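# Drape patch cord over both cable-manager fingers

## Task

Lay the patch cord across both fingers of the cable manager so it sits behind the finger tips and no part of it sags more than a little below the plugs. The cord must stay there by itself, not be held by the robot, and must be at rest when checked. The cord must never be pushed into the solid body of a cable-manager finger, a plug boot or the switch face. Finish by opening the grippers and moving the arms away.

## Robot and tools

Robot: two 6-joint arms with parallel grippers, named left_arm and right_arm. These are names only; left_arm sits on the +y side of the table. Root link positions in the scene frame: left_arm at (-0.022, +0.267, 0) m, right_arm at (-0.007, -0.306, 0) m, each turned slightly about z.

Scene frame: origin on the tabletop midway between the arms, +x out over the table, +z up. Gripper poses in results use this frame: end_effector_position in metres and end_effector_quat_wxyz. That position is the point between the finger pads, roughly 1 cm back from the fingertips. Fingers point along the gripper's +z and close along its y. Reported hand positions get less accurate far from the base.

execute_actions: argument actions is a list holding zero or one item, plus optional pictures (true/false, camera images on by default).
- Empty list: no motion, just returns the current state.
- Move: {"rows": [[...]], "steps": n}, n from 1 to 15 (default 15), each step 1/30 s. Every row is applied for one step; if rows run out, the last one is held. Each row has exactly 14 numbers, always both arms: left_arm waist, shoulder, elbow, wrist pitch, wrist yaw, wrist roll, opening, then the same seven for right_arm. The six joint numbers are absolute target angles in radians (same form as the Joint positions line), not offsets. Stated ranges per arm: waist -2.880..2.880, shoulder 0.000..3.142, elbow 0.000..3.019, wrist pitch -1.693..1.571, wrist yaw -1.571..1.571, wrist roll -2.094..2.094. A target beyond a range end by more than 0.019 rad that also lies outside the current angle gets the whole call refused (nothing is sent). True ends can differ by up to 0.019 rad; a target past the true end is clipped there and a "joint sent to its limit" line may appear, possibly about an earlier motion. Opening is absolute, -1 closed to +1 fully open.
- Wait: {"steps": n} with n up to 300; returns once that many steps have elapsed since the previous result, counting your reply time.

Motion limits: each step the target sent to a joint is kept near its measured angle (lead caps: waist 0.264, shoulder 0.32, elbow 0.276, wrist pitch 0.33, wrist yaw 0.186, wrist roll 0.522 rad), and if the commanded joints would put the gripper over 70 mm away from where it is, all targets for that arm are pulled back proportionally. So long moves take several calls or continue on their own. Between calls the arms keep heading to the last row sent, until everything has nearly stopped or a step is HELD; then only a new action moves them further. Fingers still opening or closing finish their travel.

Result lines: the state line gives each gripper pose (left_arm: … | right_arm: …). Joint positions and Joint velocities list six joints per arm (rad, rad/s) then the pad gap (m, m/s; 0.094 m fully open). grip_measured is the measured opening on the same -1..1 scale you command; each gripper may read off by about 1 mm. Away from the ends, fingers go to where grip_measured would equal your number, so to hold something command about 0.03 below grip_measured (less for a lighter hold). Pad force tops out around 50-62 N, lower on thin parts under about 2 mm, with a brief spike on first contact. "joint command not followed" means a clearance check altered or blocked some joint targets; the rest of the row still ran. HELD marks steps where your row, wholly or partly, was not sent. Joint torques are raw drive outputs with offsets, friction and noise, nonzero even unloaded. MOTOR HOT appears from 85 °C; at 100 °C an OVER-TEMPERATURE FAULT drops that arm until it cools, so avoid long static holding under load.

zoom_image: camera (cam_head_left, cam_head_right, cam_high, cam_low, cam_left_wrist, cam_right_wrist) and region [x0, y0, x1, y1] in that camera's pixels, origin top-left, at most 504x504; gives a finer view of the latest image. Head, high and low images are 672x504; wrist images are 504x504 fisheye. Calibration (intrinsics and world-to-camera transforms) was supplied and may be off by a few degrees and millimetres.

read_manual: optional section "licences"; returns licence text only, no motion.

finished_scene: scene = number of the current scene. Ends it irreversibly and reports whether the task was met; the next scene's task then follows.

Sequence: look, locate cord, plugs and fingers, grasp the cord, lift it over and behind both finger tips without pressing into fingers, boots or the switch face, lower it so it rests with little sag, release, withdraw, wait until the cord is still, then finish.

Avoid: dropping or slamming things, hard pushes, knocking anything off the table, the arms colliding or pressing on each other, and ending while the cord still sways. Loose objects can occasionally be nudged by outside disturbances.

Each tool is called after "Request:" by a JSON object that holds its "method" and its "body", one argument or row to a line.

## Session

Request:
{"method": "execute_actions", "body": {
  "actions": []
}}

Scene clock: 0.00 s of 5233.50 s.
left_arm: end_effector_position=(+0.3318, +0.4388, +0.3134) grip_measured=+1.000 end_effector_quat_wxyz=(+0.218, -0.442, +0.740, +0.457) | right_arm: end_effector_position=(+0.5013, -0.1497, +0.3134) grip_measured=+1.000 end_effector_quat_wxyz=(+0.210, -0.239, +0.887, +0.335)
Joint positions: left_arm=[ 0.037  1.319  1.205 -1.515 -1.062 -1.049  0.094] | right_arm=[-0.093  1.506  1.474 -1.169 -0.742 -0.301  0.094]
Joint velocities: left_arm=[-0.015 -0.024 -0.007  0.002 -0.022 -0.051  0.   ] | right_arm=[-0.005  0.005 -0.007  0.017 -0.022 -0.022  0.   ]
Joint torques (N m, as the arm reports them, + toward a larger angle): no reading
camera_calibration (this result's frames):
cam_left_wrist: T_world_to_cam=[[0.852758, -0.189586, -0.486683, -0.0469727], [-0.367526, -0.879882, -0.301217, 0.608995], [-0.371118, 0.435734, -0.820005, 0.312205], [0, 0, 0, 1]] pos_world=[0.379743, 0.3909, 0.416589]
cam_right_wrist: T_world_to_cam=[[0.572524, -0.663691, -0.481385, -0.236935], [-0.767332, -0.640574, -0.0294422, 0.303561], [-0.288822, 0.386238, -0.876015, 0.60063], [0, 0, 0, 1]] pos_world=[0.542058, -0.194785, 0.421042]

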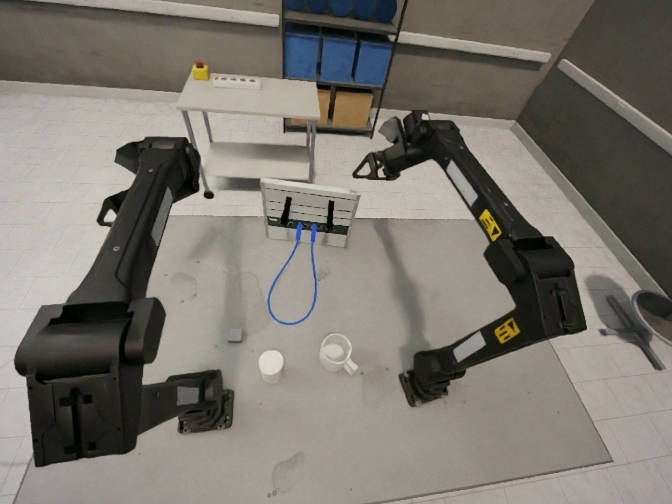

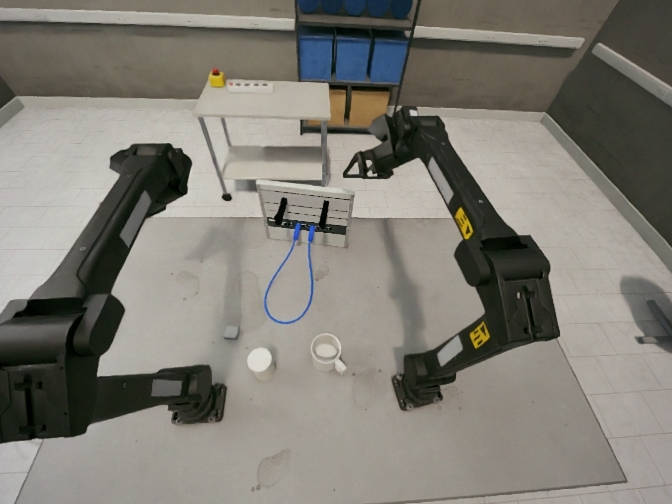

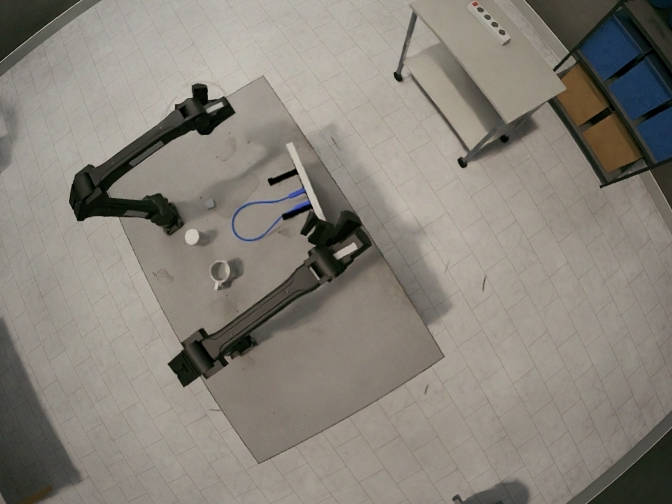

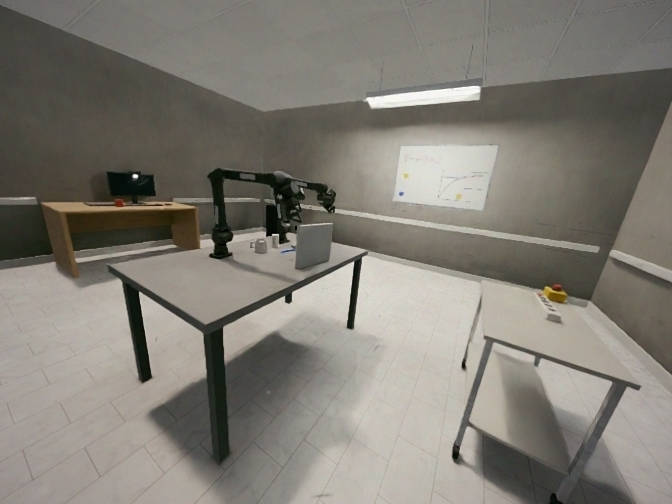

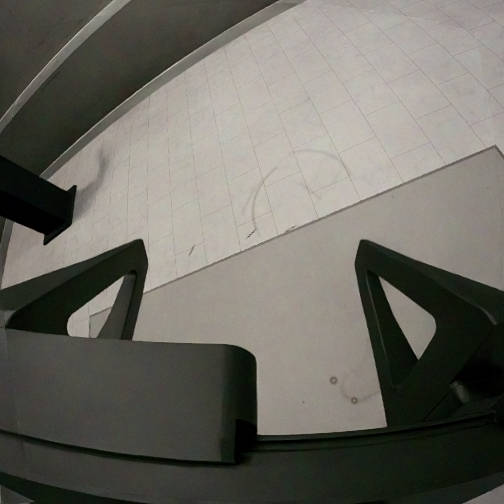

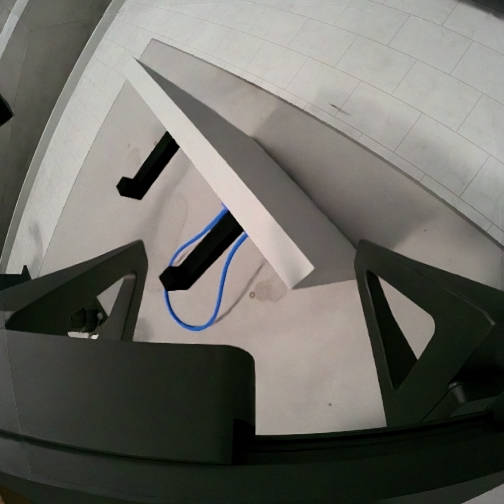

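Request:
{"method": "execute_actions", "body": {
  "actions": [
    {"rows":[[0.0,1.0,0.95,-0.95,0,-0.5,-0.3,-0.09,1.1,1.15,-0.95,0,0.85,-0.3]],"steps":15}
  ],
  "pictures": false
}}

Request:
{"method": "execute_actions", "body": {
  "actions": [
    {"steps":15}
  ],
  "pictures": false
}}

Request:
{"method": "execute_actions", "body": {
  "actions": [
    {"rows":[[-0.52,0.863,0.53,-0.70,0,-0.5,-0.3,0.684,1.146,0.685,-0.575,0,0.85,-0.3]],"steps":15}
  ],
  "pictures": false
}}

Request:
{"method": "execute_actions", "body": {
  "actions": [
    {"steps":40}
  ]
}}

Scene clock: 34.47 s of 5233.50 s.
left_arm: end_effector_position=(+0.3593, +0.2799, +0.2523) grip_measured=-0.298 end_effector_quat_wxyz=(+0.260, -0.268, +0.925, -0.064) | right_arm: end_effector_position=(+0.4205, -0.2717, +0.3387) grip_measured=-0.298 end_effector_quat_wxyz=(+0.310, +0.305, +0.890, +0.136)
Joint positions: left_arm=[ 0.009  0.996  0.938 -0.969 -0.003 -0.531  0.033] | right_arm=[-0.092  1.049  1.142 -0.973 -0.002  0.742  0.033]
Joint velocities: left_arm=[-0.005  0.171 -0.007  0.002  0.081  0.183 -0.001] | right_arm=[-0.005  0.278  0.012 -0.002  0.007  0.696  0.   ]
Joint torques (N m, as the arm reports them, + toward a larger angle): left_arm=[-0.65 -5.65 10.86  1.94  0.03  0.2 ] | right_arm=[ 0.68 -4.89 11.95  2.93  0.13  0.09]
Steps of this call (steps 1 to 90: nothing new was sent; then 30.97 s passed at rest; steps 91 to 105: all 15 steps of this action). Readings (joint positions):
91: left_arm=[0.036 1.286 1.167 -1.435 -0.975 -0.962] | right_arm=[-0.091 1.484 1.441 -1.123 -0.669 -0.235]
92: left_arm=[0.033 1.223 1.088 -1.313 -0.869 -0.871] | right_arm=[-0.090 1.440 1.373 -1.065 -0.588 -0.159]
94: left_arm=[0.022 1.079 0.957 -1.129 -0.654 -0.741] | right_arm=[-0.090 1.332 1.243 -1.026 -0.432 -0.013]
98: left_arm=[0.014 0.952 0.937 -0.990 -0.238 -0.606] | right_arm=[-0.090 1.129 1.142 -1.002 -0.054 0.373]
105: the state above

Scene clock: 34.97 s of 5233.50 s.
left_arm: end_effector_position=(+0.3601, +0.2799, +0.2499) grip_measured=-0.298 end_effector_quat_wxyz=(+0.258, -0.260, +0.929, -0.061) | right_arm: end_effector_position=(+0.4311, -0.2709, +0.3163) grip_measured=-0.298 end_effector_quat_wxyz=(+0.280, +0.350, +0.883, +0.139)
Joint positions: left_arm=[ 0.009  1.003  0.938 -0.969 -0.003 -0.513  0.033] | right_arm=[-0.092  1.103  1.142 -0.973 -0.002  0.835  0.033]
Joint velocities: left_arm=[ 0.005  0.015  0.012 -0.002  0.051 -0.037 -0.   ] | right_arm=[ 0.005 -0.015  0.002 -0.007  0.037  0.037 -0.001]
Joint torques (N m, as the arm reports them, + toward a larger angle): left_arm=[-1.02 -5.12 10.9   1.9   0.02  0.16] | right_arm=[ 0.63 -7.57 11.96  2.68  0.08  0.13]
Steps of this call (steps 1 to 15: the robot went on to your last target). Readings (joint positions):
1: left_arm=[0.009 1.001 0.938 -0.969 -0.003 -0.527] | right_arm=[-0.092 1.059 1.142 -0.973 -0.002 0.762]
2: left_arm=[0.009 1.003 0.938 -0.969 -0.003 -0.524] | right_arm=[-0.092 1.069 1.142 -0.973 -0.002 0.777]
4: left_arm=[0.009 1.003 0.938 -0.969 -0.003 -0.519] | right_arm=[-0.092 1.088 1.142 -0.973 -0.002 0.800]
8: left_arm=[0.009 1.003 0.938 -0.969 -0.003 -0.515] | right_arm=[-0.092 1.103 1.142 -0.973 -0.002 0.823]
15: the state above

Scene clock: 35.47 s of 5233.50 s.
left_arm: end_effector_position=(+0.2427, +0.1162, +0.1148) grip_measured=-0.298 end_effector_quat_wxyz=(+0.212, +0.003, +0.970, -0.121) | right_arm: end_effector_position=(+0.2784, -0.0386, +0.1236) grip_measured=-0.298 end_effector_quat_wxyz=(+0.174, +0.040, +0.968, +0.176)
Joint positions: left_arm=[-0.54   0.872  0.517 -0.723  0.003 -0.51   0.033] | right_arm=[ 0.583  1.148  0.703 -0.626  0.002  0.837  0.033]
Joint velocities: left_arm=[ 0.093 -0.044 -0.007  0.1    0.007  0.022 -0.   ] | right_arm=[ 1.978  0.093 -0.3    0.344 -0.081 -0.037  0.001]
Joint torques (N m, as the arm reports them, + toward a larger angle): left_arm=[ 1.76 -3.93  9.94  1.53 -0.23  0.12] | right_arm=[-1.38 -7.99 10.    2.67 -0.03  0.07]
Steps of this call (steps 1 to 15: all 15 steps of this action). Readings (joint positions):
1: left_arm=[-0.004 0.993 0.913 -0.928 -0.008 -0.513] | right_arm=[-0.082 1.102 1.125 -0.941 0.003 0.835]
2: left_arm=[-0.035 0.970 0.868 -0.869 -0.008 -0.513] | right_arm=[-0.060 1.097 1.097 -0.890 0.004 0.835]
4: left_arm=[-0.124 0.923 0.766 -0.811 -0.008 -0.513] | right_arm=[0.008 1.097 1.028 -0.807 0.004 0.835]
8: left_arm=[-0.359 0.876 0.589 -0.755 -0.005 -0.513] | right_arm=[0.172 1.109 0.878 -0.713 0.004 0.835]
15: the state above

Scene clock: 36.80 s of 5233.50 s.
left_arm: end_effector_position=(+0.2444, +0.1175, +0.1159) grip_measured=-0.298 end_effector_quat_wxyz=(+0.215, +0.000, +0.969, -0.122) | right_arm: end_effector_position=(+0.2495, -0.0102, +0.1192) grip_measured=-0.298 end_effector_quat_wxyz=(+0.166, -0.009, +0.968, +0.189)
Joint positions: left_arm=[-0.534  0.87   0.517 -0.72   0.003 -0.51   0.033] | right_arm=[ 0.685  1.152  0.69  -0.599 -0.001  0.839  0.033]
Joint velocities: left_arm=[ 0.005 -0.005 -0.007 -0.002  0.022  0.022  0.001] | right_arm=[-0.005 -0.015 -0.012  0.002 -0.007 -0.037  0.001]
Joint torques (N m, as the arm reports them, + toward a larger angle): left_arm=[ 1.03 -3.59 10.35  1.92 -0.19  0.13] | right_arm=[ 1.   -7.51  9.62  2.54  0.09  0.13]
Steps of this call (steps 1 to 30: the robot went on to your last target; steps 31 to 40: nothing new was sent). Readings (joint positions):
1: left_arm=[-0.537 0.871 0.517 -0.722 0.003 -0.510] | right_arm=[0.644 1.151 0.695 -0.616 -0.002 0.837]
2: left_arm=[-0.535 0.870 0.517 -0.721 0.003 -0.510] | right_arm=[0.689 1.152 0.691 -0.611 -0.005 0.837]
4: left_arm=[-0.534 0.870 0.517 -0.720 0.003 -0.510] | right_arm=[0.724 1.152 0.690 -0.605 -0.006 0.837]
8: left_arm=[-0.534 0.870 0.517 -0.720 0.003 -0.510] | right_arm=[0.697 1.152 0.690 -0.600 -0.002 0.838]
40: the state above
All arms were judged still, so your last target was given up. Only a new action makes them travel on or press farther. Fingers that are still opening or closing keep moving.
camera_calibration (this result's frames):
cam_left_wrist: T_world_to_cam=[[-0.0524252, -0.971091, 0.232881, 0.100195], [-0.978744, 0.0962659, 0.181089, 0.213424], [-0.198272, -0.218437, -0.955496, 0.30807], [0, 0, 0, 1]] pos_world=[0.275222, 0.144047, 0.232378]
cam_right_wrist: T_world_to_cam=[[0.0897381, -0.931657, -0.352082, 0.00870968], [-0.950924, -0.185255, 0.24784, 0.211411], [-0.296127, 0.312562, -0.902559, 0.308056], [0, 0, 0, 1]] pos_world=[0.291478, -0.0490074, 0.228709]

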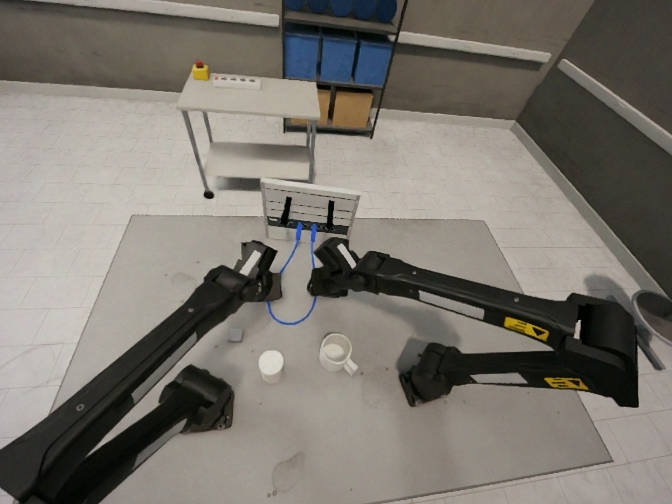

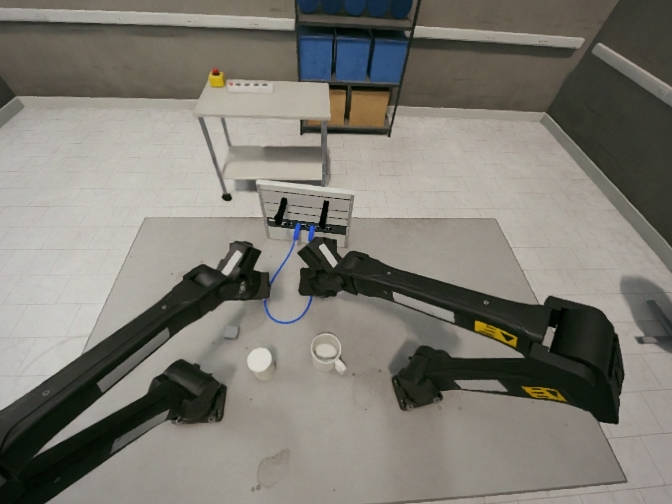

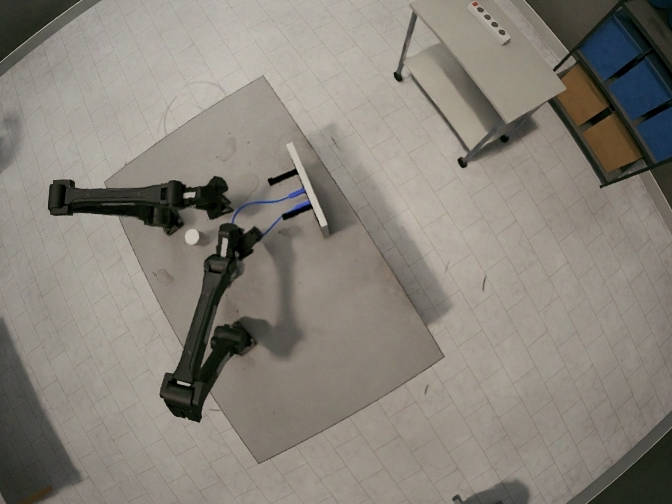

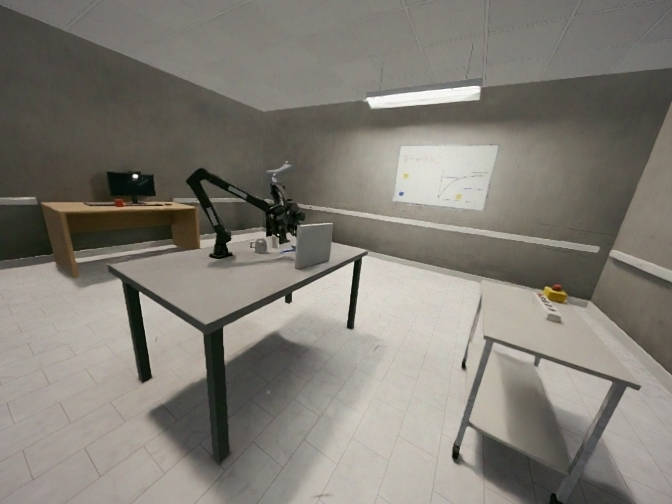

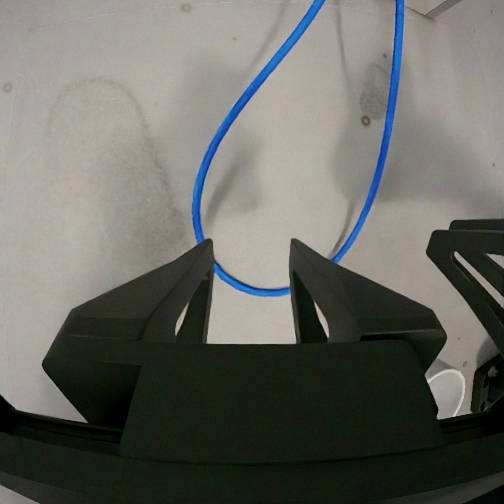

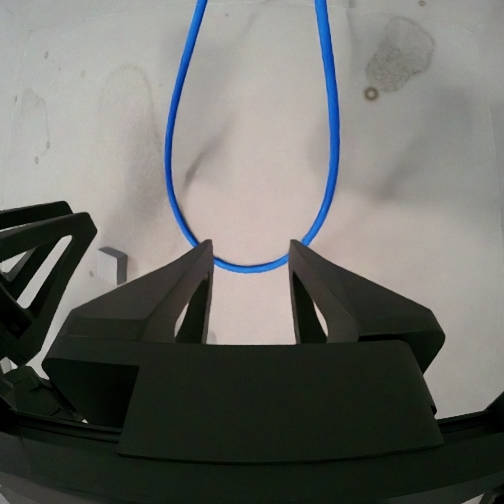

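Request:
{"method": "execute_actions", "body": {
  "actions": [
    {"rows":[[-0.50,1.023,0.375,-0.375,0,-0.75,-0.3,0.692,1.293,0.551,-0.295,0,1.21,-0.3]],"steps":15}
  ],
  "pictures": false
}}

Request:
{"method": "execute_actions", "body": {
  "actions": [
    {"steps":25}
  ]
}}

Scene clock: 60.37 s of 5233.50 s.
left_arm: end_effector_position=(+0.2470, +0.1236, +0.0394) grip_measured=-0.298 end_effector_quat_wxyz=(+0.206, -0.117, +0.961, -0.146) | right_arm: end_effector_position=(+0.2411, -0.0199, +0.0306) grip_measured=-0.298 end_effector_quat_wxyz=(+0.124, +0.159, +0.958, +0.204)
Joint positions: left_arm=[-0.512  1.027  0.362 -0.394  0.003 -0.73   0.033] | right_arm=[ 0.685  1.311  0.542 -0.319 -0.001  1.186  0.033]
Joint velocities: left_arm=[-0.015 -0.015  0.002  0.002 -0.007 -0.037 -0.001] | right_arm=[-0.005 -0.034 -0.012  0.027 -0.022  0.154  0.001]
Joint torques (N m, as the arm reports them, + toward a larger angle): left_arm=[ 0.83 -3.53  9.29  1.84 -0.22 -0.08] | right_arm=[ 1.   -9.67  8.87  2.34  0.08  0.14]
Steps of this call (steps 1 to 90: nothing new was sent; then 20.07 s passed at rest; steps 91 to 105: all 15 steps of this action). Readings (joint positions):
91: left_arm=[-0.532 0.879 0.496 -0.649 0.003 -0.547] | right_arm=[0.685 1.158 0.672 -0.540 -0.001 0.893]
92: left_arm=[-0.528 0.904 0.465 -0.542 0.003 -0.585] | right_arm=[0.685 1.172 0.646 -0.450 -0.001 0.951]
94: left_arm=[-0.518 0.978 0.415 -0.436 0.003 -0.640] | right_arm=[0.685 1.227 0.601 -0.355 -0.001 1.040]
98: left_arm=[-0.512 1.047 0.363 -0.412 0.003 -0.699] | right_arm=[0.685 1.313 0.548 -0.332 -0.001 1.135]
105: the state above

Scene clock: 61.20 s of 5233.50 s.
left_arm: end_effector_position=(+0.2470, +0.1236, +0.0394) grip_measured=-0.298 end_effector_quat_wxyz=(+0.206, -0.121, +0.960, -0.146) | right_arm: end_effector_position=(+0.2412, -0.0198, +0.0309) grip_measured=-0.298 end_effector_quat_wxyz=(+0.123, +0.165, +0.957, +0.206)
Joint positions: left_arm=[-0.512  1.027  0.362 -0.394  0.003 -0.738  0.033] | right_arm=[ 0.685  1.31   0.542 -0.319 -0.001  1.199  0.033]
Joint velocities: left_arm=[-0.015  0.005 -0.007 -0.002  0.037 -0.007  0.   ] | right_arm=[-0.005 -0.015 -0.012  0.017  0.051 -0.037  0.   ]
Joint torques (N m, as the arm reports them, + toward a larger angle): left_arm=[ 0.99 -4.31  9.1   1.91 -0.22 -0.05] | right_arm=[ 1.14 -9.38  8.75  2.54  0.1   0.13]
Steps of this call (steps 1 to 25: the robot went on to your last target). Readings (joint positions):
1: left_arm=[-0.512 1.027 0.362 -0.394 0.003 -0.732] | right_arm=[0.685 1.310 0.542 -0.319 -0.001 1.188]
2: left_arm=[-0.512 1.027 0.362 -0.394 0.003 -0.733] | right_arm=[0.685 1.310 0.542 -0.319 -0.001 1.191]
4: left_arm=[-0.512 1.027 0.362 -0.394 0.003 -0.735] | right_arm=[0.685 1.310 0.542 -0.319 -0.001 1.194]
8: left_arm=[-0.512 1.027 0.362 -0.394 0.003 -0.737] | right_arm=[0.685 1.310 0.542 -0.319 -0.001 1.197]
25: the state above
camera_calibration (this result's frames):
cam_left_wrist: T_world_to_cam=[[0.171477, -0.928928, 0.328159, 0.0597793], [-0.96964, -0.100189, 0.223069, 0.249621], [-0.174337, -0.356447, -0.917906, 0.246498], [0, 0, 0, 1]] pos_world=[0.274766, 0.168404, 0.150962]
cam_right_wrist: T_world_to_cam=[[-0.255545, -0.868725, -0.42428, 0.056131], [-0.920444, 0.084358, 0.381662, 0.217399], [-0.295768, 0.488058, -0.82117, 0.229802], [0, 0, 0, 1]] pos_world=[0.282416, -0.0817337, 0.129549]

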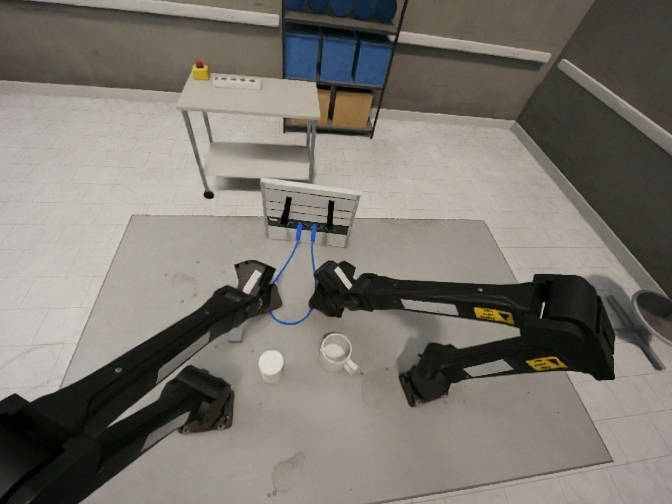

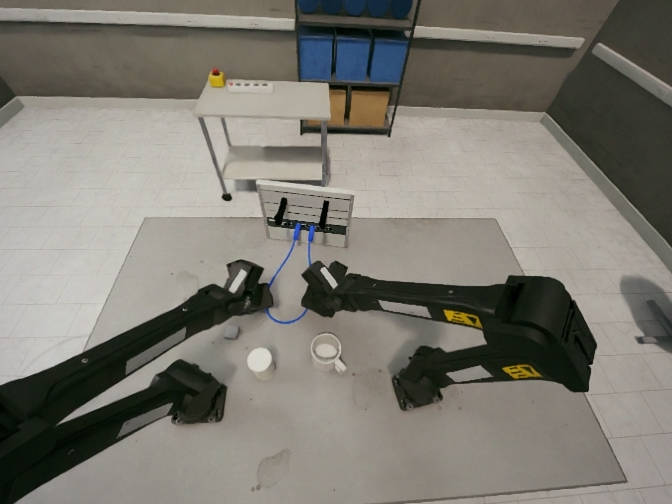

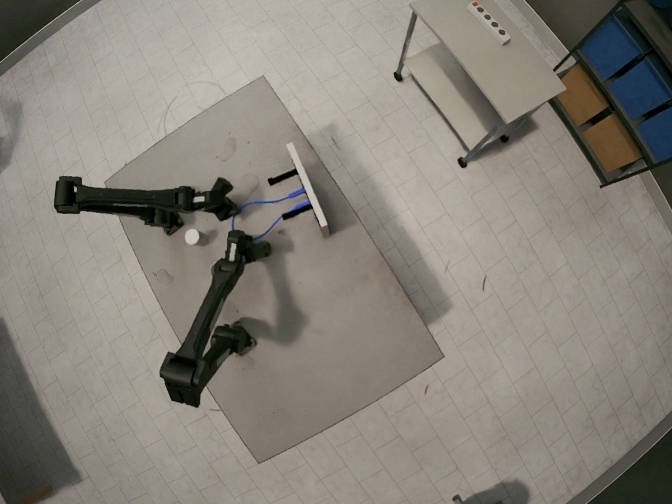

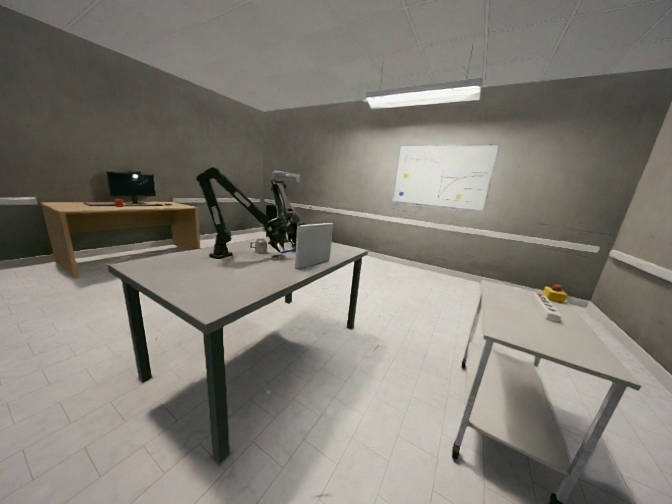

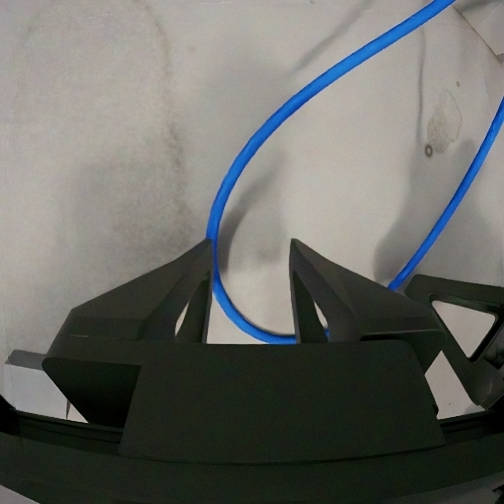

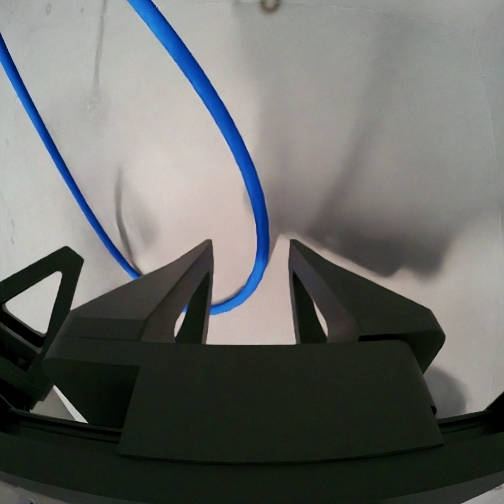

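Request:
{"method": "execute_actions", "body": {
  "actions": [
    {"rows":[[-0.48,1.03,0.365,-0.38,0,-0.75,-0.3,0.70,1.31,0.54,-0.30,0,1.21,-0.3],[-0.48,1.03,0.365,-0.38,0,-0.75,-0.3,0.70,1.31,0.54,-0.30,0,1.21,-0.3],[-0.48,1.03,0.365,-0.38,0,-0.75,-0.3,0.70,1.31,0.54,-0.30,0,1.21,-0.3],[-0.48,1.05,0.35,-0.34,0,-0.75,-0.3,0.70,1.32,0.53,-0.27,0,1.21,-0.3],[-0.48,1.05,0.35,-0.34,0,-0.75,-0.3,0.70,1.32,0.53,-0.27,0,1.21,-0.3],[-0.48,1.07,0.34,-0.30,0,-0.75,-0.3,0.70,1.33,0.52,-0.235,0,1.21,-0.3],[-0.48,1.07,0.34,-0.30,0,-0.75,-0.3,0.70,1.33,0.52,-0.235,0,1.21,-0.3],[-0.48,1.09,0.325,-0.265,0,-0.75,-0.3,0.70,1.343,0.505,-0.20,0,1.21,-0.3],[-0.48,1.09,0.325,-0.265,0,-0.75,-0.3,0.70,1.343,0.505,-0.20,0,1.21,-0.3],[-0.48,1.107,0.312,-0.23,0,-0.75,-0.3,0.70,1.356,0.495,-0.168,0,1.21,-0.3]],"steps":15}
  ],
  "pictures": false
}}

Request:
{"method": "execute_actions", "body": {
  "actions": [
    {"steps":20}
  ]
}}

Scene clock: 80.70 s of 5233.50 s.
left_arm: end_effector_position=(+0.2490, +0.1292, +0.0147) grip_measured=-0.298 end_effector_quat_wxyz=(+0.212, -0.130, +0.957, -0.148) | right_arm: end_effector_position=(+0.2413, -0.0145, +0.0180) grip_measured=-0.298 end_effector_quat_wxyz=(+0.134, +0.160, +0.951, +0.226)
Joint positions: left_arm=[-0.493  1.106  0.314 -0.256  0.003 -0.738  0.033] | right_arm=[ 0.694  1.346  0.505 -0.196 -0.001  1.199  0.033]
Joint velocities: left_arm=[-0.005  0.005 -0.076  0.032 -0.022  0.037  0.   ] | right_arm=[-0.015  0.073 -0.071 -0.007  0.022  0.007  0.   ]
Joint torques (N m, as the arm reports them, + toward a larger angle): left_arm=[ 0.87 -4.05  7.18  2.01 -0.19 -0.05] | right_arm=[ 1.28 -7.66  7.04  2.62  0.08  0.13]
Steps of this call (steps 1 to 15: the robot went on to your last target; steps 16 to 90: nothing new was sent; then 16.00 s passed at rest; steps 91 to 105: all 15 steps of this action). Readings (joint positions):
91: left_arm=[-0.511 1.027 0.362 -0.394 0.003 -0.738] | right_arm=[0.686 1.310 0.542 -0.319 -0.001 1.199]
92: left_arm=[-0.506 1.027 0.362 -0.394 0.003 -0.738] | right_arm=[0.687 1.310 0.542 -0.319 -0.001 1.199]
94: left_arm=[-0.497 1.029 0.360 -0.387 0.003 -0.738] | right_arm=[0.691 1.310 0.541 -0.314 -0.001 1.199]
98: left_arm=[-0.493 1.055 0.349 -0.323 0.003 -0.738] | right_arm=[0.694 1.313 0.533 -0.262 -0.001 1.199]
105: the state above

Scene clock: 81.37 s of 5233.50 s.
left_arm: end_effector_position=(+0.2498, +0.1288, +0.0152) grip_measured=-0.298 end_effector_quat_wxyz=(+0.214, -0.130, +0.957, -0.149) | right_arm: end_effector_position=(+0.2411, -0.0148, +0.0171) grip_measured=-0.298 end_effector_quat_wxyz=(+0.134, +0.160, +0.951, +0.226)
Joint positions: left_arm=[-0.493  1.106  0.313 -0.25   0.003 -0.738  0.033] | right_arm=[ 0.694  1.348  0.503 -0.193 -0.001  1.199  0.033]
Joint velocities: left_arm=[ 0.005  0.005  0.012  0.002 -0.007 -0.037  0.   ] | right_arm=[ 0.015 -0.005  0.007 -0.002 -0.022 -0.037 -0.   ]
Joint torques (N m, as the arm reports them, + toward a larger angle): left_arm=[ 0.87 -4.03  7.29  1.94 -0.2  -0.04] | right_arm=[ 1.69 -7.59  6.89  2.74  0.1   0.11]
Steps of this call (steps 1 to 15: the robot went on to your last target; steps 16 to 20: nothing new was sent). Readings (joint positions):
1: left_arm=[-0.493 1.106 0.313 -0.255 0.003 -0.738] | right_arm=[0.694 1.348 0.503 -0.196 -0.001 1.199]
2: left_arm=[-0.493 1.106 0.313 -0.254 0.003 -0.738] | right_arm=[0.694 1.348 0.503 -0.196 -0.001 1.199]
4: left_arm=[-0.493 1.106 0.313 -0.251 0.003 -0.738] | right_arm=[0.694 1.348 0.503 -0.194 -0.001 1.199]
8: left_arm=[-0.493 1.106 0.313 -0.250 0.003 -0.738] | right_arm=[0.694 1.348 0.503 -0.193 -0.001 1.199]
20: the state above
All arms were judged still, so your last target was given up. Only a new action makes them travel on or press farther. Fingers that are still opening or closing keep moving.
camera_calibration (this result's frames):
cam_left_wrist: T_world_to_cam=[[0.184182, -0.922718, 0.338628, 0.0679411], [-0.97096, -0.117287, 0.20852, 0.261062], [-0.152688, -0.3672, -0.917524, 0.222584], [0, 0, 0, 1]] pos_world=[0.274953, 0.175042, 0.126783]
cam_right_wrist: T_world_to_cam=[[-0.234669, -0.854279, -0.463829, 0.0504599], [-0.932572, 0.0632084, 0.355408, 0.225223], [-0.2743, 0.515957, -0.81151, 0.211046], [0, 0, 0, 1]] pos_world=[0.279768, -0.08002, 0.114625]

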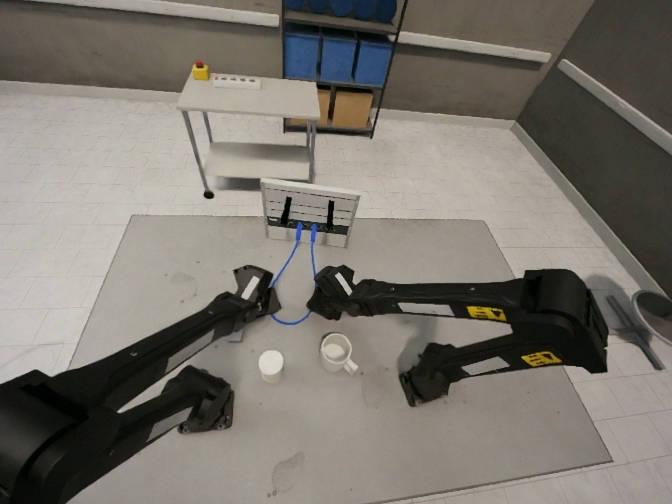

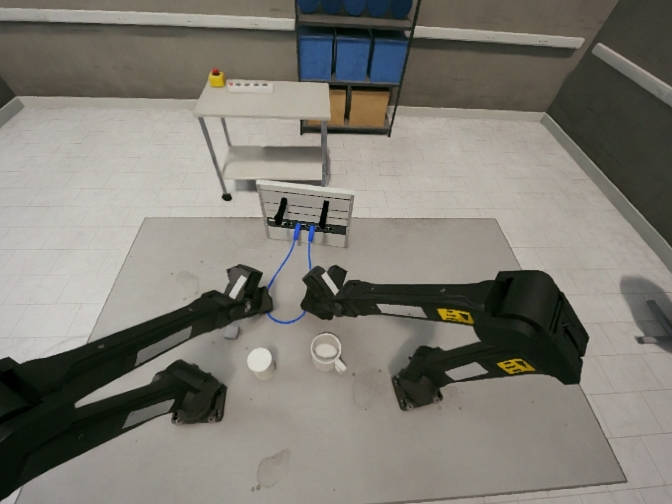

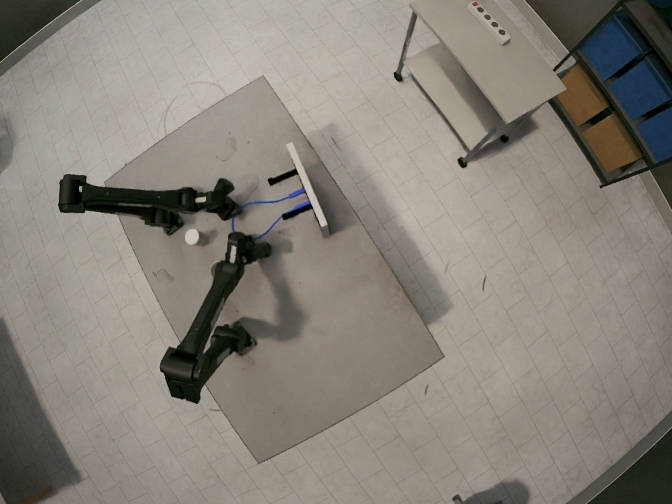

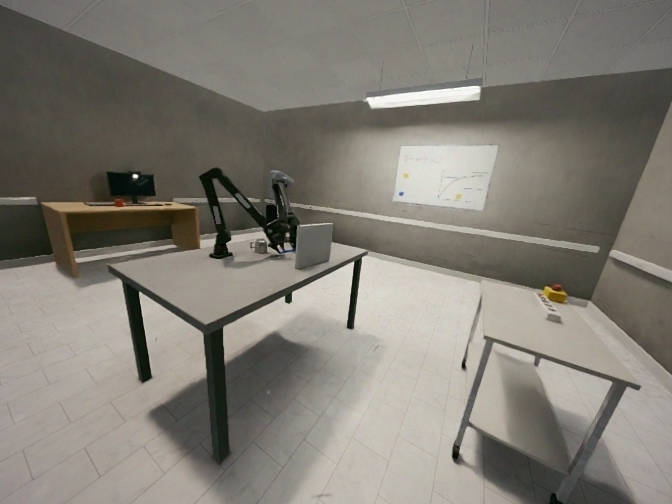

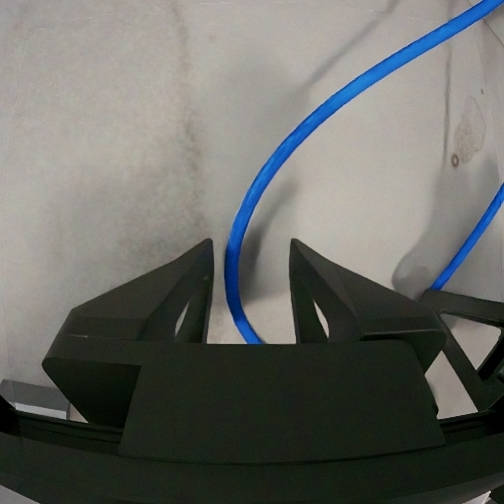

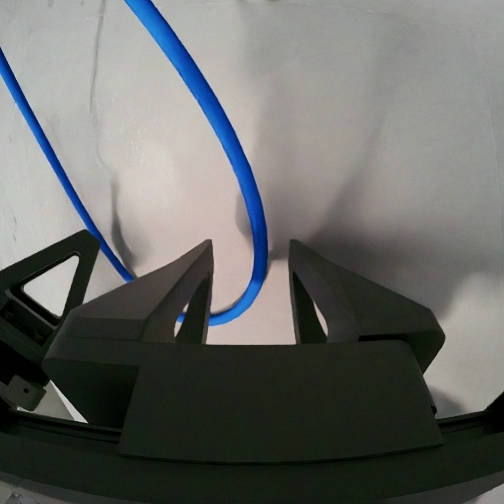

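Lower a few mm, then close.

Request:
{"method": "execute_actions", "body": {
  "actions": [
    {"rows":[[-0.493,1.118,0.308,-0.25,0,-0.74,-0.5,0.694,1.37,0.495,-0.193,0,1.2,-0.5]],"steps":12}
  ],
  "pictures": false
}}

Request:
{"method": "execute_actions", "body": {
  "actions": [
    {"rows":[[-0.493,1.118,0.308,-0.25,0,-0.74,-0.96,0.694,1.37,0.495,-0.193,0,1.2,-0.96]],"steps":15}
  ],
  "pictures": false
}}

Request:
{"method": "execute_actions", "body": {
  "actions": [
    {"steps":10}
  ],
  "pictures": false
}}

Scene clock: 90.13 s of 5233.50 s.
left_arm: end_effector_position=(+0.2495, +0.1290, +0.0142) grip_measured=-0.498 end_effector_quat_wxyz=(+0.213, -0.130, +0.957, -0.148) | right_arm: end_effector_position=(+0.2404, -0.0155, +0.0141) grip_measured=-0.498 end_effector_quat_wxyz=(+0.132, +0.160, +0.952, +0.223)
Joint positions: left_arm=[-0.493  1.109  0.313 -0.25   0.003 -0.738  0.024] | right_arm=[ 0.694  1.357  0.503 -0.193 -0.001  1.199  0.024]
Joint velocities: left_arm=[-0.005 -0.005  0.012 -0.002  0.037 -0.11  -0.   ] | right_arm=[-0.005 -0.005 -0.022 -0.007  0.066  0.007 -0.   ]
Joint torques (N m, as the arm reports them, + toward a larger angle): left_arm=[-0.27 -3.63  7.    1.24 -0.2   0.05] | right_arm=[ 0.85 -6.22  6.89  1.6   0.09 -0.02]
Steps of this call (steps 1 to 90: nothing new was sent; then 5.37 s passed at rest; steps 91 to 102: all 12 steps of this action). Readings (joint positions):
91: left_arm=[-0.493 1.106 0.313 -0.250 0.003 -0.738] | right_arm=[0.694 1.349 0.503 -0.193 -0.001 1.199]
92: left_arm=[-0.493 1.107 0.313 -0.250 0.003 -0.738] | right_arm=[0.694 1.350 0.503 -0.193 -0.001 1.199]
94: left_arm=[-0.493 1.108 0.313 -0.250 0.003 -0.738] | right_arm=[0.694 1.353 0.503 -0.193 -0.001 1.199]
98: left_arm=[-0.493 1.109 0.313 -0.250 0.003 -0.738] | right_arm=[0.694 1.357 0.503 -0.193 -0.001 1.199]
102: the state above

Scene clock: 90.63 s of 5233.50 s.
left_arm: end_effector_position=(+0.2495, +0.1290, +0.0142) grip_measured=-0.958 end_effector_quat_wxyz=(+0.213, -0.130, +0.957, -0.148) | right_arm: end_effector_position=(+0.2404, -0.0155, +0.0141) grip_measured=-0.925 end_effector_quat_wxyz=(+0.132, +0.160, +0.952, +0.223)
Joint positions: left_arm=[-0.493  1.109  0.313 -0.25   0.003 -0.738  0.002] | right_arm=[ 0.694  1.357  0.503 -0.193 -0.001  1.199  0.004]
Joint velocities: left_arm=[-0.005 -0.015 -0.007 -0.017  0.037 -0.022 -0.   ] | right_arm=[ 0.005 -0.005 -0.022 -0.007 -0.066  0.022  0.001]
Joint torques (N m, as the arm reports them, + toward a larger angle): left_arm=[-0.45 -3.4   6.98  1.14 -0.22  0.04] | right_arm=[ 1.28 -7.44  6.86  1.48  0.11  0.02]
Steps of this call (steps 1 to 15: all 15 steps of this action). Readings (joint positions):
1: left_arm=[-0.493 1.109 0.313 -0.250 0.003 -0.738] | right_arm=[0.694 1.357 0.503 -0.193 -0.001 1.199]
2: left_arm=[-0.493 1.109 0.313 -0.250 0.003 -0.738] | right_arm=[0.694 1.357 0.503 -0.193 -0.001 1.199]
4: left_arm=[-0.493 1.109 0.313 -0.250 0.003 -0.738] | right_arm=[0.694 1.357 0.503 -0.193 -0.001 1.199]
8: left_arm=[-0.493 1.109 0.313 -0.250 0.003 -0.738] | right_arm=[0.694 1.357 0.503 -0.193 -0.001 1.199]
15: the state above

Scene clock: 90.97 s of 5233.50 s.
left_arm: end_effector_position=(+0.2495, +0.1290, +0.0142) grip_measured=-0.958 end_effector_quat_wxyz=(+0.213, -0.130, +0.957, -0.148) | right_arm: end_effector_position=(+0.2404, -0.0155, +0.0141) grip_measured=-0.925 end_effector_quat_wxyz=(+0.132, +0.160, +0.952, +0.223)
Joint positions: left_arm=[-0.493  1.109  0.313 -0.25   0.003 -0.738  0.002] | right_arm=[ 0.694  1.357  0.503 -0.193 -0.001  1.199  0.004]
Joint velocities: left_arm=[-0.005 -0.024 -0.027  0.017 -0.007  0.051  0.001] | right_arm=[-0.015  0.005 -0.007 -0.012  0.037 -0.007 -0.001]
Joint torques (N m, as the arm reports them, + toward a larger angle): left_arm=[-0.48 -3.41  6.92  1.19 -0.2   0.04] | right_arm=[ 0.74 -7.4   7.    1.55  0.06  0.04]
Steps of this call (steps 1 to 10: the robot went on to your last target). Readings (joint positions):
1: left_arm=[-0.493 1.109 0.313 -0.250 0.003 -0.738] | right_arm=[0.694 1.357 0.503 -0.193 -0.001 1.199]
2: left_arm=[-0.493 1.109 0.313 -0.250 0.003 -0.738] | right_arm=[0.694 1.357 0.503 -0.193 -0.001 1.199]
4: left_arm=[-0.493 1.109 0.313 -0.250 0.003 -0.738] | right_arm=[0.694 1.357 0.503 -0.193 -0.001 1.199]
8: left_arm=[-0.493 1.109 0.313 -0.250 0.003 -0.738] | right_arm=[0.694 1.357 0.503 -0.193 -0.001 1.199]
10: the state above

Left missed. Reopen, lower, look.

Request:
{"method": "execute_actions", "body": {
  "actions": [
    {"rows":[[-0.493,1.109,0.313,-0.25,0,-0.74,-0.4,0.694,1.357,0.5,-0.193,0,1.2,-0.96]],"steps":12}
  ],
  "pictures": false
}}

Request:
{"method": "execute_actions", "body": {
  "actions": [
    {"rows":[[-0.493,1.135,0.305,-0.25,0,-0.74,-0.4,0.694,1.357,0.5,-0.193,0,1.2,-0.96]],"steps":15}
  ]
}}

Scene clock: 101.30 s of 5233.50 s.
left_arm: end_effector_position=(+0.2495, +0.1290, +0.0142) grip_measured=-0.402 end_effector_quat_wxyz=(+0.213, -0.130, +0.957, -0.148) | right_arm: end_effector_position=(+0.2404, -0.0155, +0.0141) grip_measured=-0.925 end_effector_quat_wxyz=(+0.132, +0.160, +0.952, +0.223)
Joint positions: left_arm=[-0.493  1.109  0.313 -0.25   0.003 -0.738  0.028] | right_arm=[ 0.694  1.357  0.503 -0.193 -0.001  1.199  0.004]
Joint velocities: left_arm=[-0.005  0.005 -0.007 -0.002 -0.037 -0.022  0.   ] | right_arm=[-0.005 -0.005  0.007 -0.012  0.022 -0.037  0.001]
Joint torques (N m, as the arm reports them, + toward a larger angle): left_arm=[-0.47 -4.1   7.35  1.22 -0.21  0.04] | right_arm=[ 0.41 -8.19  7.34  1.54  0.06  0.03]
Steps of this call (steps 1 to 15: the robot went on to your last target; steps 16 to 90: nothing new was sent; then 6.93 s passed at rest; steps 91 to 102: all 12 steps of this action). Readings (joint positions):
91: left_arm=[-0.493 1.109 0.313 -0.250 0.003 -0.738] | right_arm=[0.694 1.357 0.503 -0.193 -0.001 1.199]
92: left_arm=[-0.493 1.109 0.313 -0.250 0.003 -0.738] | right_arm=[0.694 1.357 0.503 -0.193 -0.001 1.199]
94: left_arm=[-0.493 1.109 0.313 -0.250 0.003 -0.738] | right_arm=[0.694 1.357 0.503 -0.193 -0.001 1.199]
98: left_arm=[-0.493 1.109 0.313 -0.250 0.003 -0.738] | right_arm=[0.694 1.357 0.503 -0.193 -0.001 1.199]
102: the state above

Scene clock: 101.80 s of 5233.50 s.
left_arm: end_effector_position=(+0.2462, +0.1306, +0.0076) grip_measured=-0.402 end_effector_quat_wxyz=(+0.204, -0.130, +0.960, -0.142) | right_arm: end_effector_position=(+0.2404, -0.0155, +0.0141) grip_measured=-0.925 end_effector_quat_wxyz=(+0.132, +0.160, +0.952, +0.223)
Joint positions: left_arm=[-0.493  1.129  0.311 -0.25   0.003 -0.738  0.028] | right_arm=[ 0.694  1.357  0.503 -0.193 -0.001  1.199  0.004]
Joint velocities: left_arm=[ 0.005 -0.005 -0.012 -0.007 -0.051 -0.037  0.   ] | right_arm=[ 0.005 -0.005 -0.002  0.012  0.037  0.007  0.001]
Joint torques (N m, as the arm reports them, + toward a larger angle): left_arm=[-0.06 -3.99  6.77  1.17 -0.21  0.03] | right_arm=[ 0.05 -8.12  7.33  1.69  0.06  0.01]
Steps of this call (steps 1 to 15: all 15 steps of this action). Readings (joint positions):
1: left_arm=[-0.493 1.111 0.313 -0.250 0.003 -0.738] | right_arm=[0.694 1.357 0.503 -0.193 -0.001 1.199]
2: left_arm=[-0.493 1.114 0.313 -0.250 0.003 -0.738] | right_arm=[0.694 1.357 0.503 -0.193 -0.001 1.199]
4: left_arm=[-0.493 1.123 0.313 -0.250 0.003 -0.738] | right_arm=[0.694 1.357 0.503 -0.193 -0.001 1.199]
8: left_arm=[-0.493 1.129 0.311 -0.250 0.003 -0.738] | right_arm=[0.694 1.357 0.503 -0.193 -0.001 1.199]
15: the state above
camera_calibration (this result's frames):
cam_left_wrist: T_world_to_cam=[[0.191845, -0.926595, 0.323446, 0.0716098], [-0.96589, -0.119852, 0.229547, 0.258248], [-0.173932, -0.356451, -0.917982, 0.219589], [0, 0, 0, 1]] pos_world=[0.273895, 0.175578, 0.119137]
cam_right_wrist: T_world_to_cam=[[-0.237174, -0.857222, -0.457076, 0.0487443], [-0.930626, 0.0654948, 0.360063, 0.225263], [-0.278718, 0.510764, -0.813287, 0.209807], [0, 0, 0, 1]] pos_world=[0.279674, -0.0801308, 0.111804]

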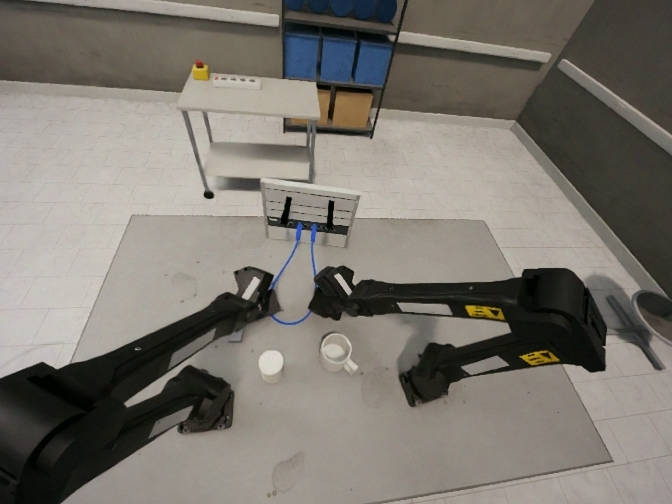

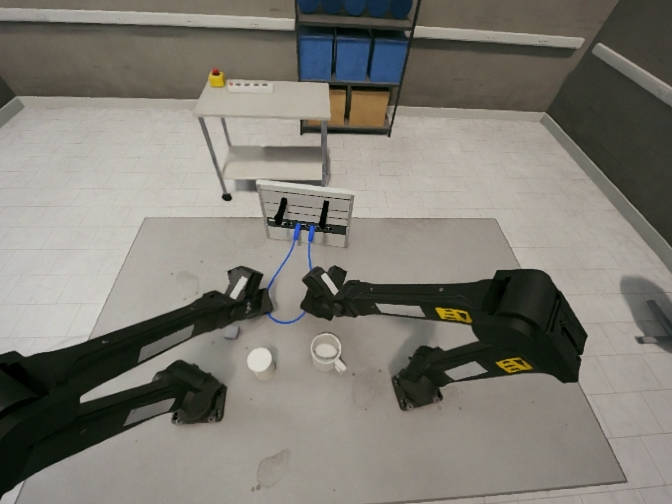

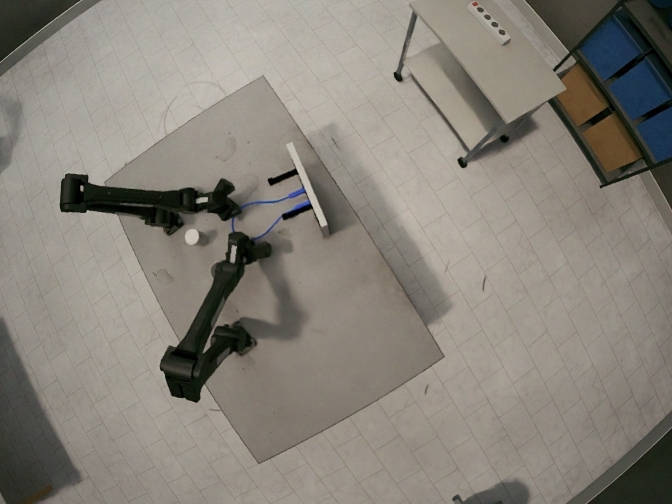

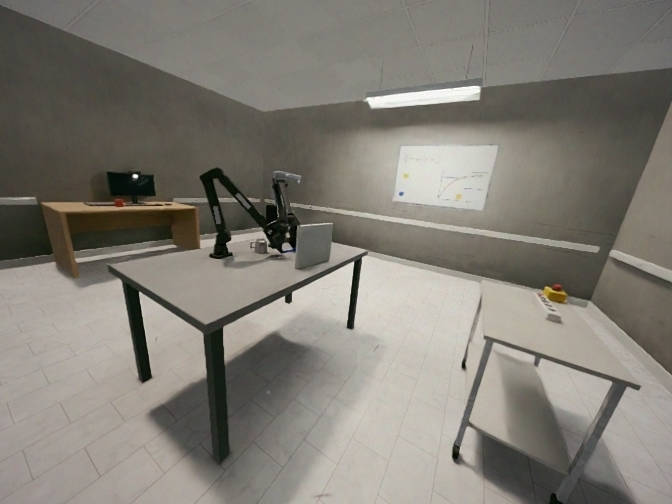

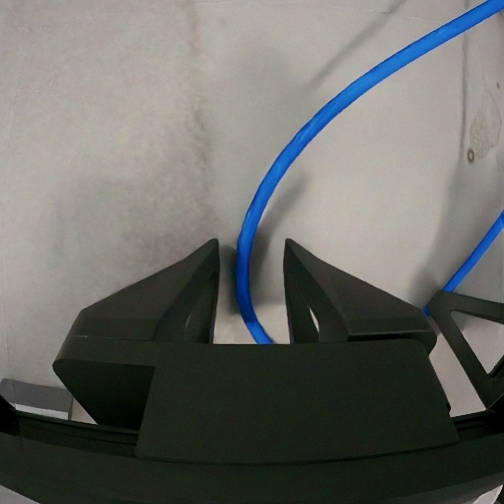

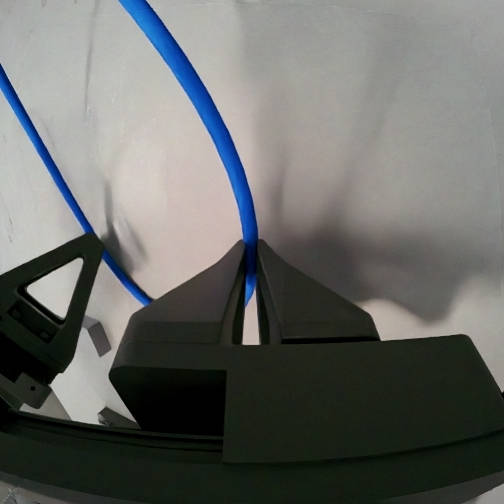

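Request:
{"method": "execute_actions", "body": {
  "actions": [
    {"rows":[[-0.493,1.129,0.311,-0.25,0,-0.74,-0.96,0.694,1.357,0.5,-0.193,0,1.2,-0.96]],"steps":15}
  ],
  "pictures": false
}}

Request:
{"method": "execute_actions", "body": {
  "actions": [
    {"steps":8}
  ],
  "pictures": false
}}

Scene clock: 108.07 s of 5233.50 s.
left_arm: end_effector_position=(+0.2462, +0.1306, +0.0076) grip_measured=-0.940 end_effector_quat_wxyz=(+0.204, -0.130, +0.960, -0.142) | right_arm: end_effector_position=(+0.2404, -0.0155, +0.0141) grip_measured=-0.925 end_effector_quat_wxyz=(+0.132, +0.160, +0.952, +0.223)
Joint positions: left_arm=[-0.493  1.129  0.311 -0.25   0.003 -0.738  0.003] | right_arm=[ 0.694  1.357  0.503 -0.193 -0.001  1.199  0.004]
Joint velocities: left_arm=[-0.015 -0.015  0.012  0.002 -0.066 -0.007  0.   ] | right_arm=[-0.024 -0.005  0.002  0.007  0.037 -0.037  0.   ]
Joint torques (N m, as the arm reports them, + toward a larger angle): left_arm=[-0.31 -4.41  7.21  1.15 -0.19  0.03] | right_arm=[ 0.55 -8.77  7.33  1.65  0.09  0.02]
Steps of this call (steps 1 to 15: the robot went on to your last target; steps 16 to 90: nothing new was sent; then 2.77 s passed at rest; steps 91 to 105: all 15 steps of this action). Readings (joint positions):
91: left_arm=[-0.493 1.129 0.311 -0.250 0.003 -0.738] | right_arm=[0.694 1.357 0.503 -0.193 -0.001 1.199]
92: left_arm=[-0.493 1.129 0.311 -0.250 0.003 -0.738] | right_arm=[0.694 1.357 0.503 -0.193 -0.001 1.199]
94: left_arm=[-0.493 1.129 0.311 -0.250 0.003 -0.738] | right_arm=[0.694 1.357 0.503 -0.193 -0.001 1.199]
98: left_arm=[-0.493 1.129 0.311 -0.250 0.003 -0.738] | right_arm=[0.694 1.357 0.503 -0.193 -0.001 1.199]
105: the state above

Scene clock: 108.33 s of 5233.50 s.
left_arm: end_effector_position=(+0.2462, +0.1306, +0.0076) grip_measured=-0.940 end_effector_quat_wxyz=(+0.204, -0.130, +0.960, -0.142) | right_arm: end_effector_position=(+0.2404, -0.0155, +0.0141) grip_measured=-0.925 end_effector_quat_wxyz=(+0.132, +0.160, +0.952, +0.223)
Joint positions: left_arm=[-0.493  1.129  0.311 -0.25   0.003 -0.738  0.003] | right_arm=[ 0.694  1.357  0.503 -0.193 -0.001  1.199  0.004]
Joint velocities: left_arm=[-0.005  0.005 -0.002 -0.007 -0.051  0.007 -0.001] | right_arm=[-0.005 -0.005 -0.012  0.002 -0.007 -0.051  0.001]
Joint torques (N m, as the arm reports them, + toward a larger angle): left_arm=[-0.25 -4.19  7.48  1.11 -0.21  0.05] | right_arm=[ 0.73 -8.13  7.29  1.44  0.09  0.01]
Steps of this call (steps 1 to 8: the robot went on to your last target). Readings (joint positions):
1: left_arm=[-0.493 1.129 0.311 -0.250 0.003 -0.738] | right_arm=[0.694 1.357 0.503 -0.193 -0.001 1.199]
2: left_arm=[-0.493 1.129 0.311 -0.250 0.003 -0.738] | right_arm=[0.694 1.357 0.503 -0.193 -0.001 1.199]
4: left_arm=[-0.493 1.129 0.311 -0.250 0.003 -0.738] | right_arm=[0.694 1.357 0.503 -0.193 -0.001 1.199]
8: the state above


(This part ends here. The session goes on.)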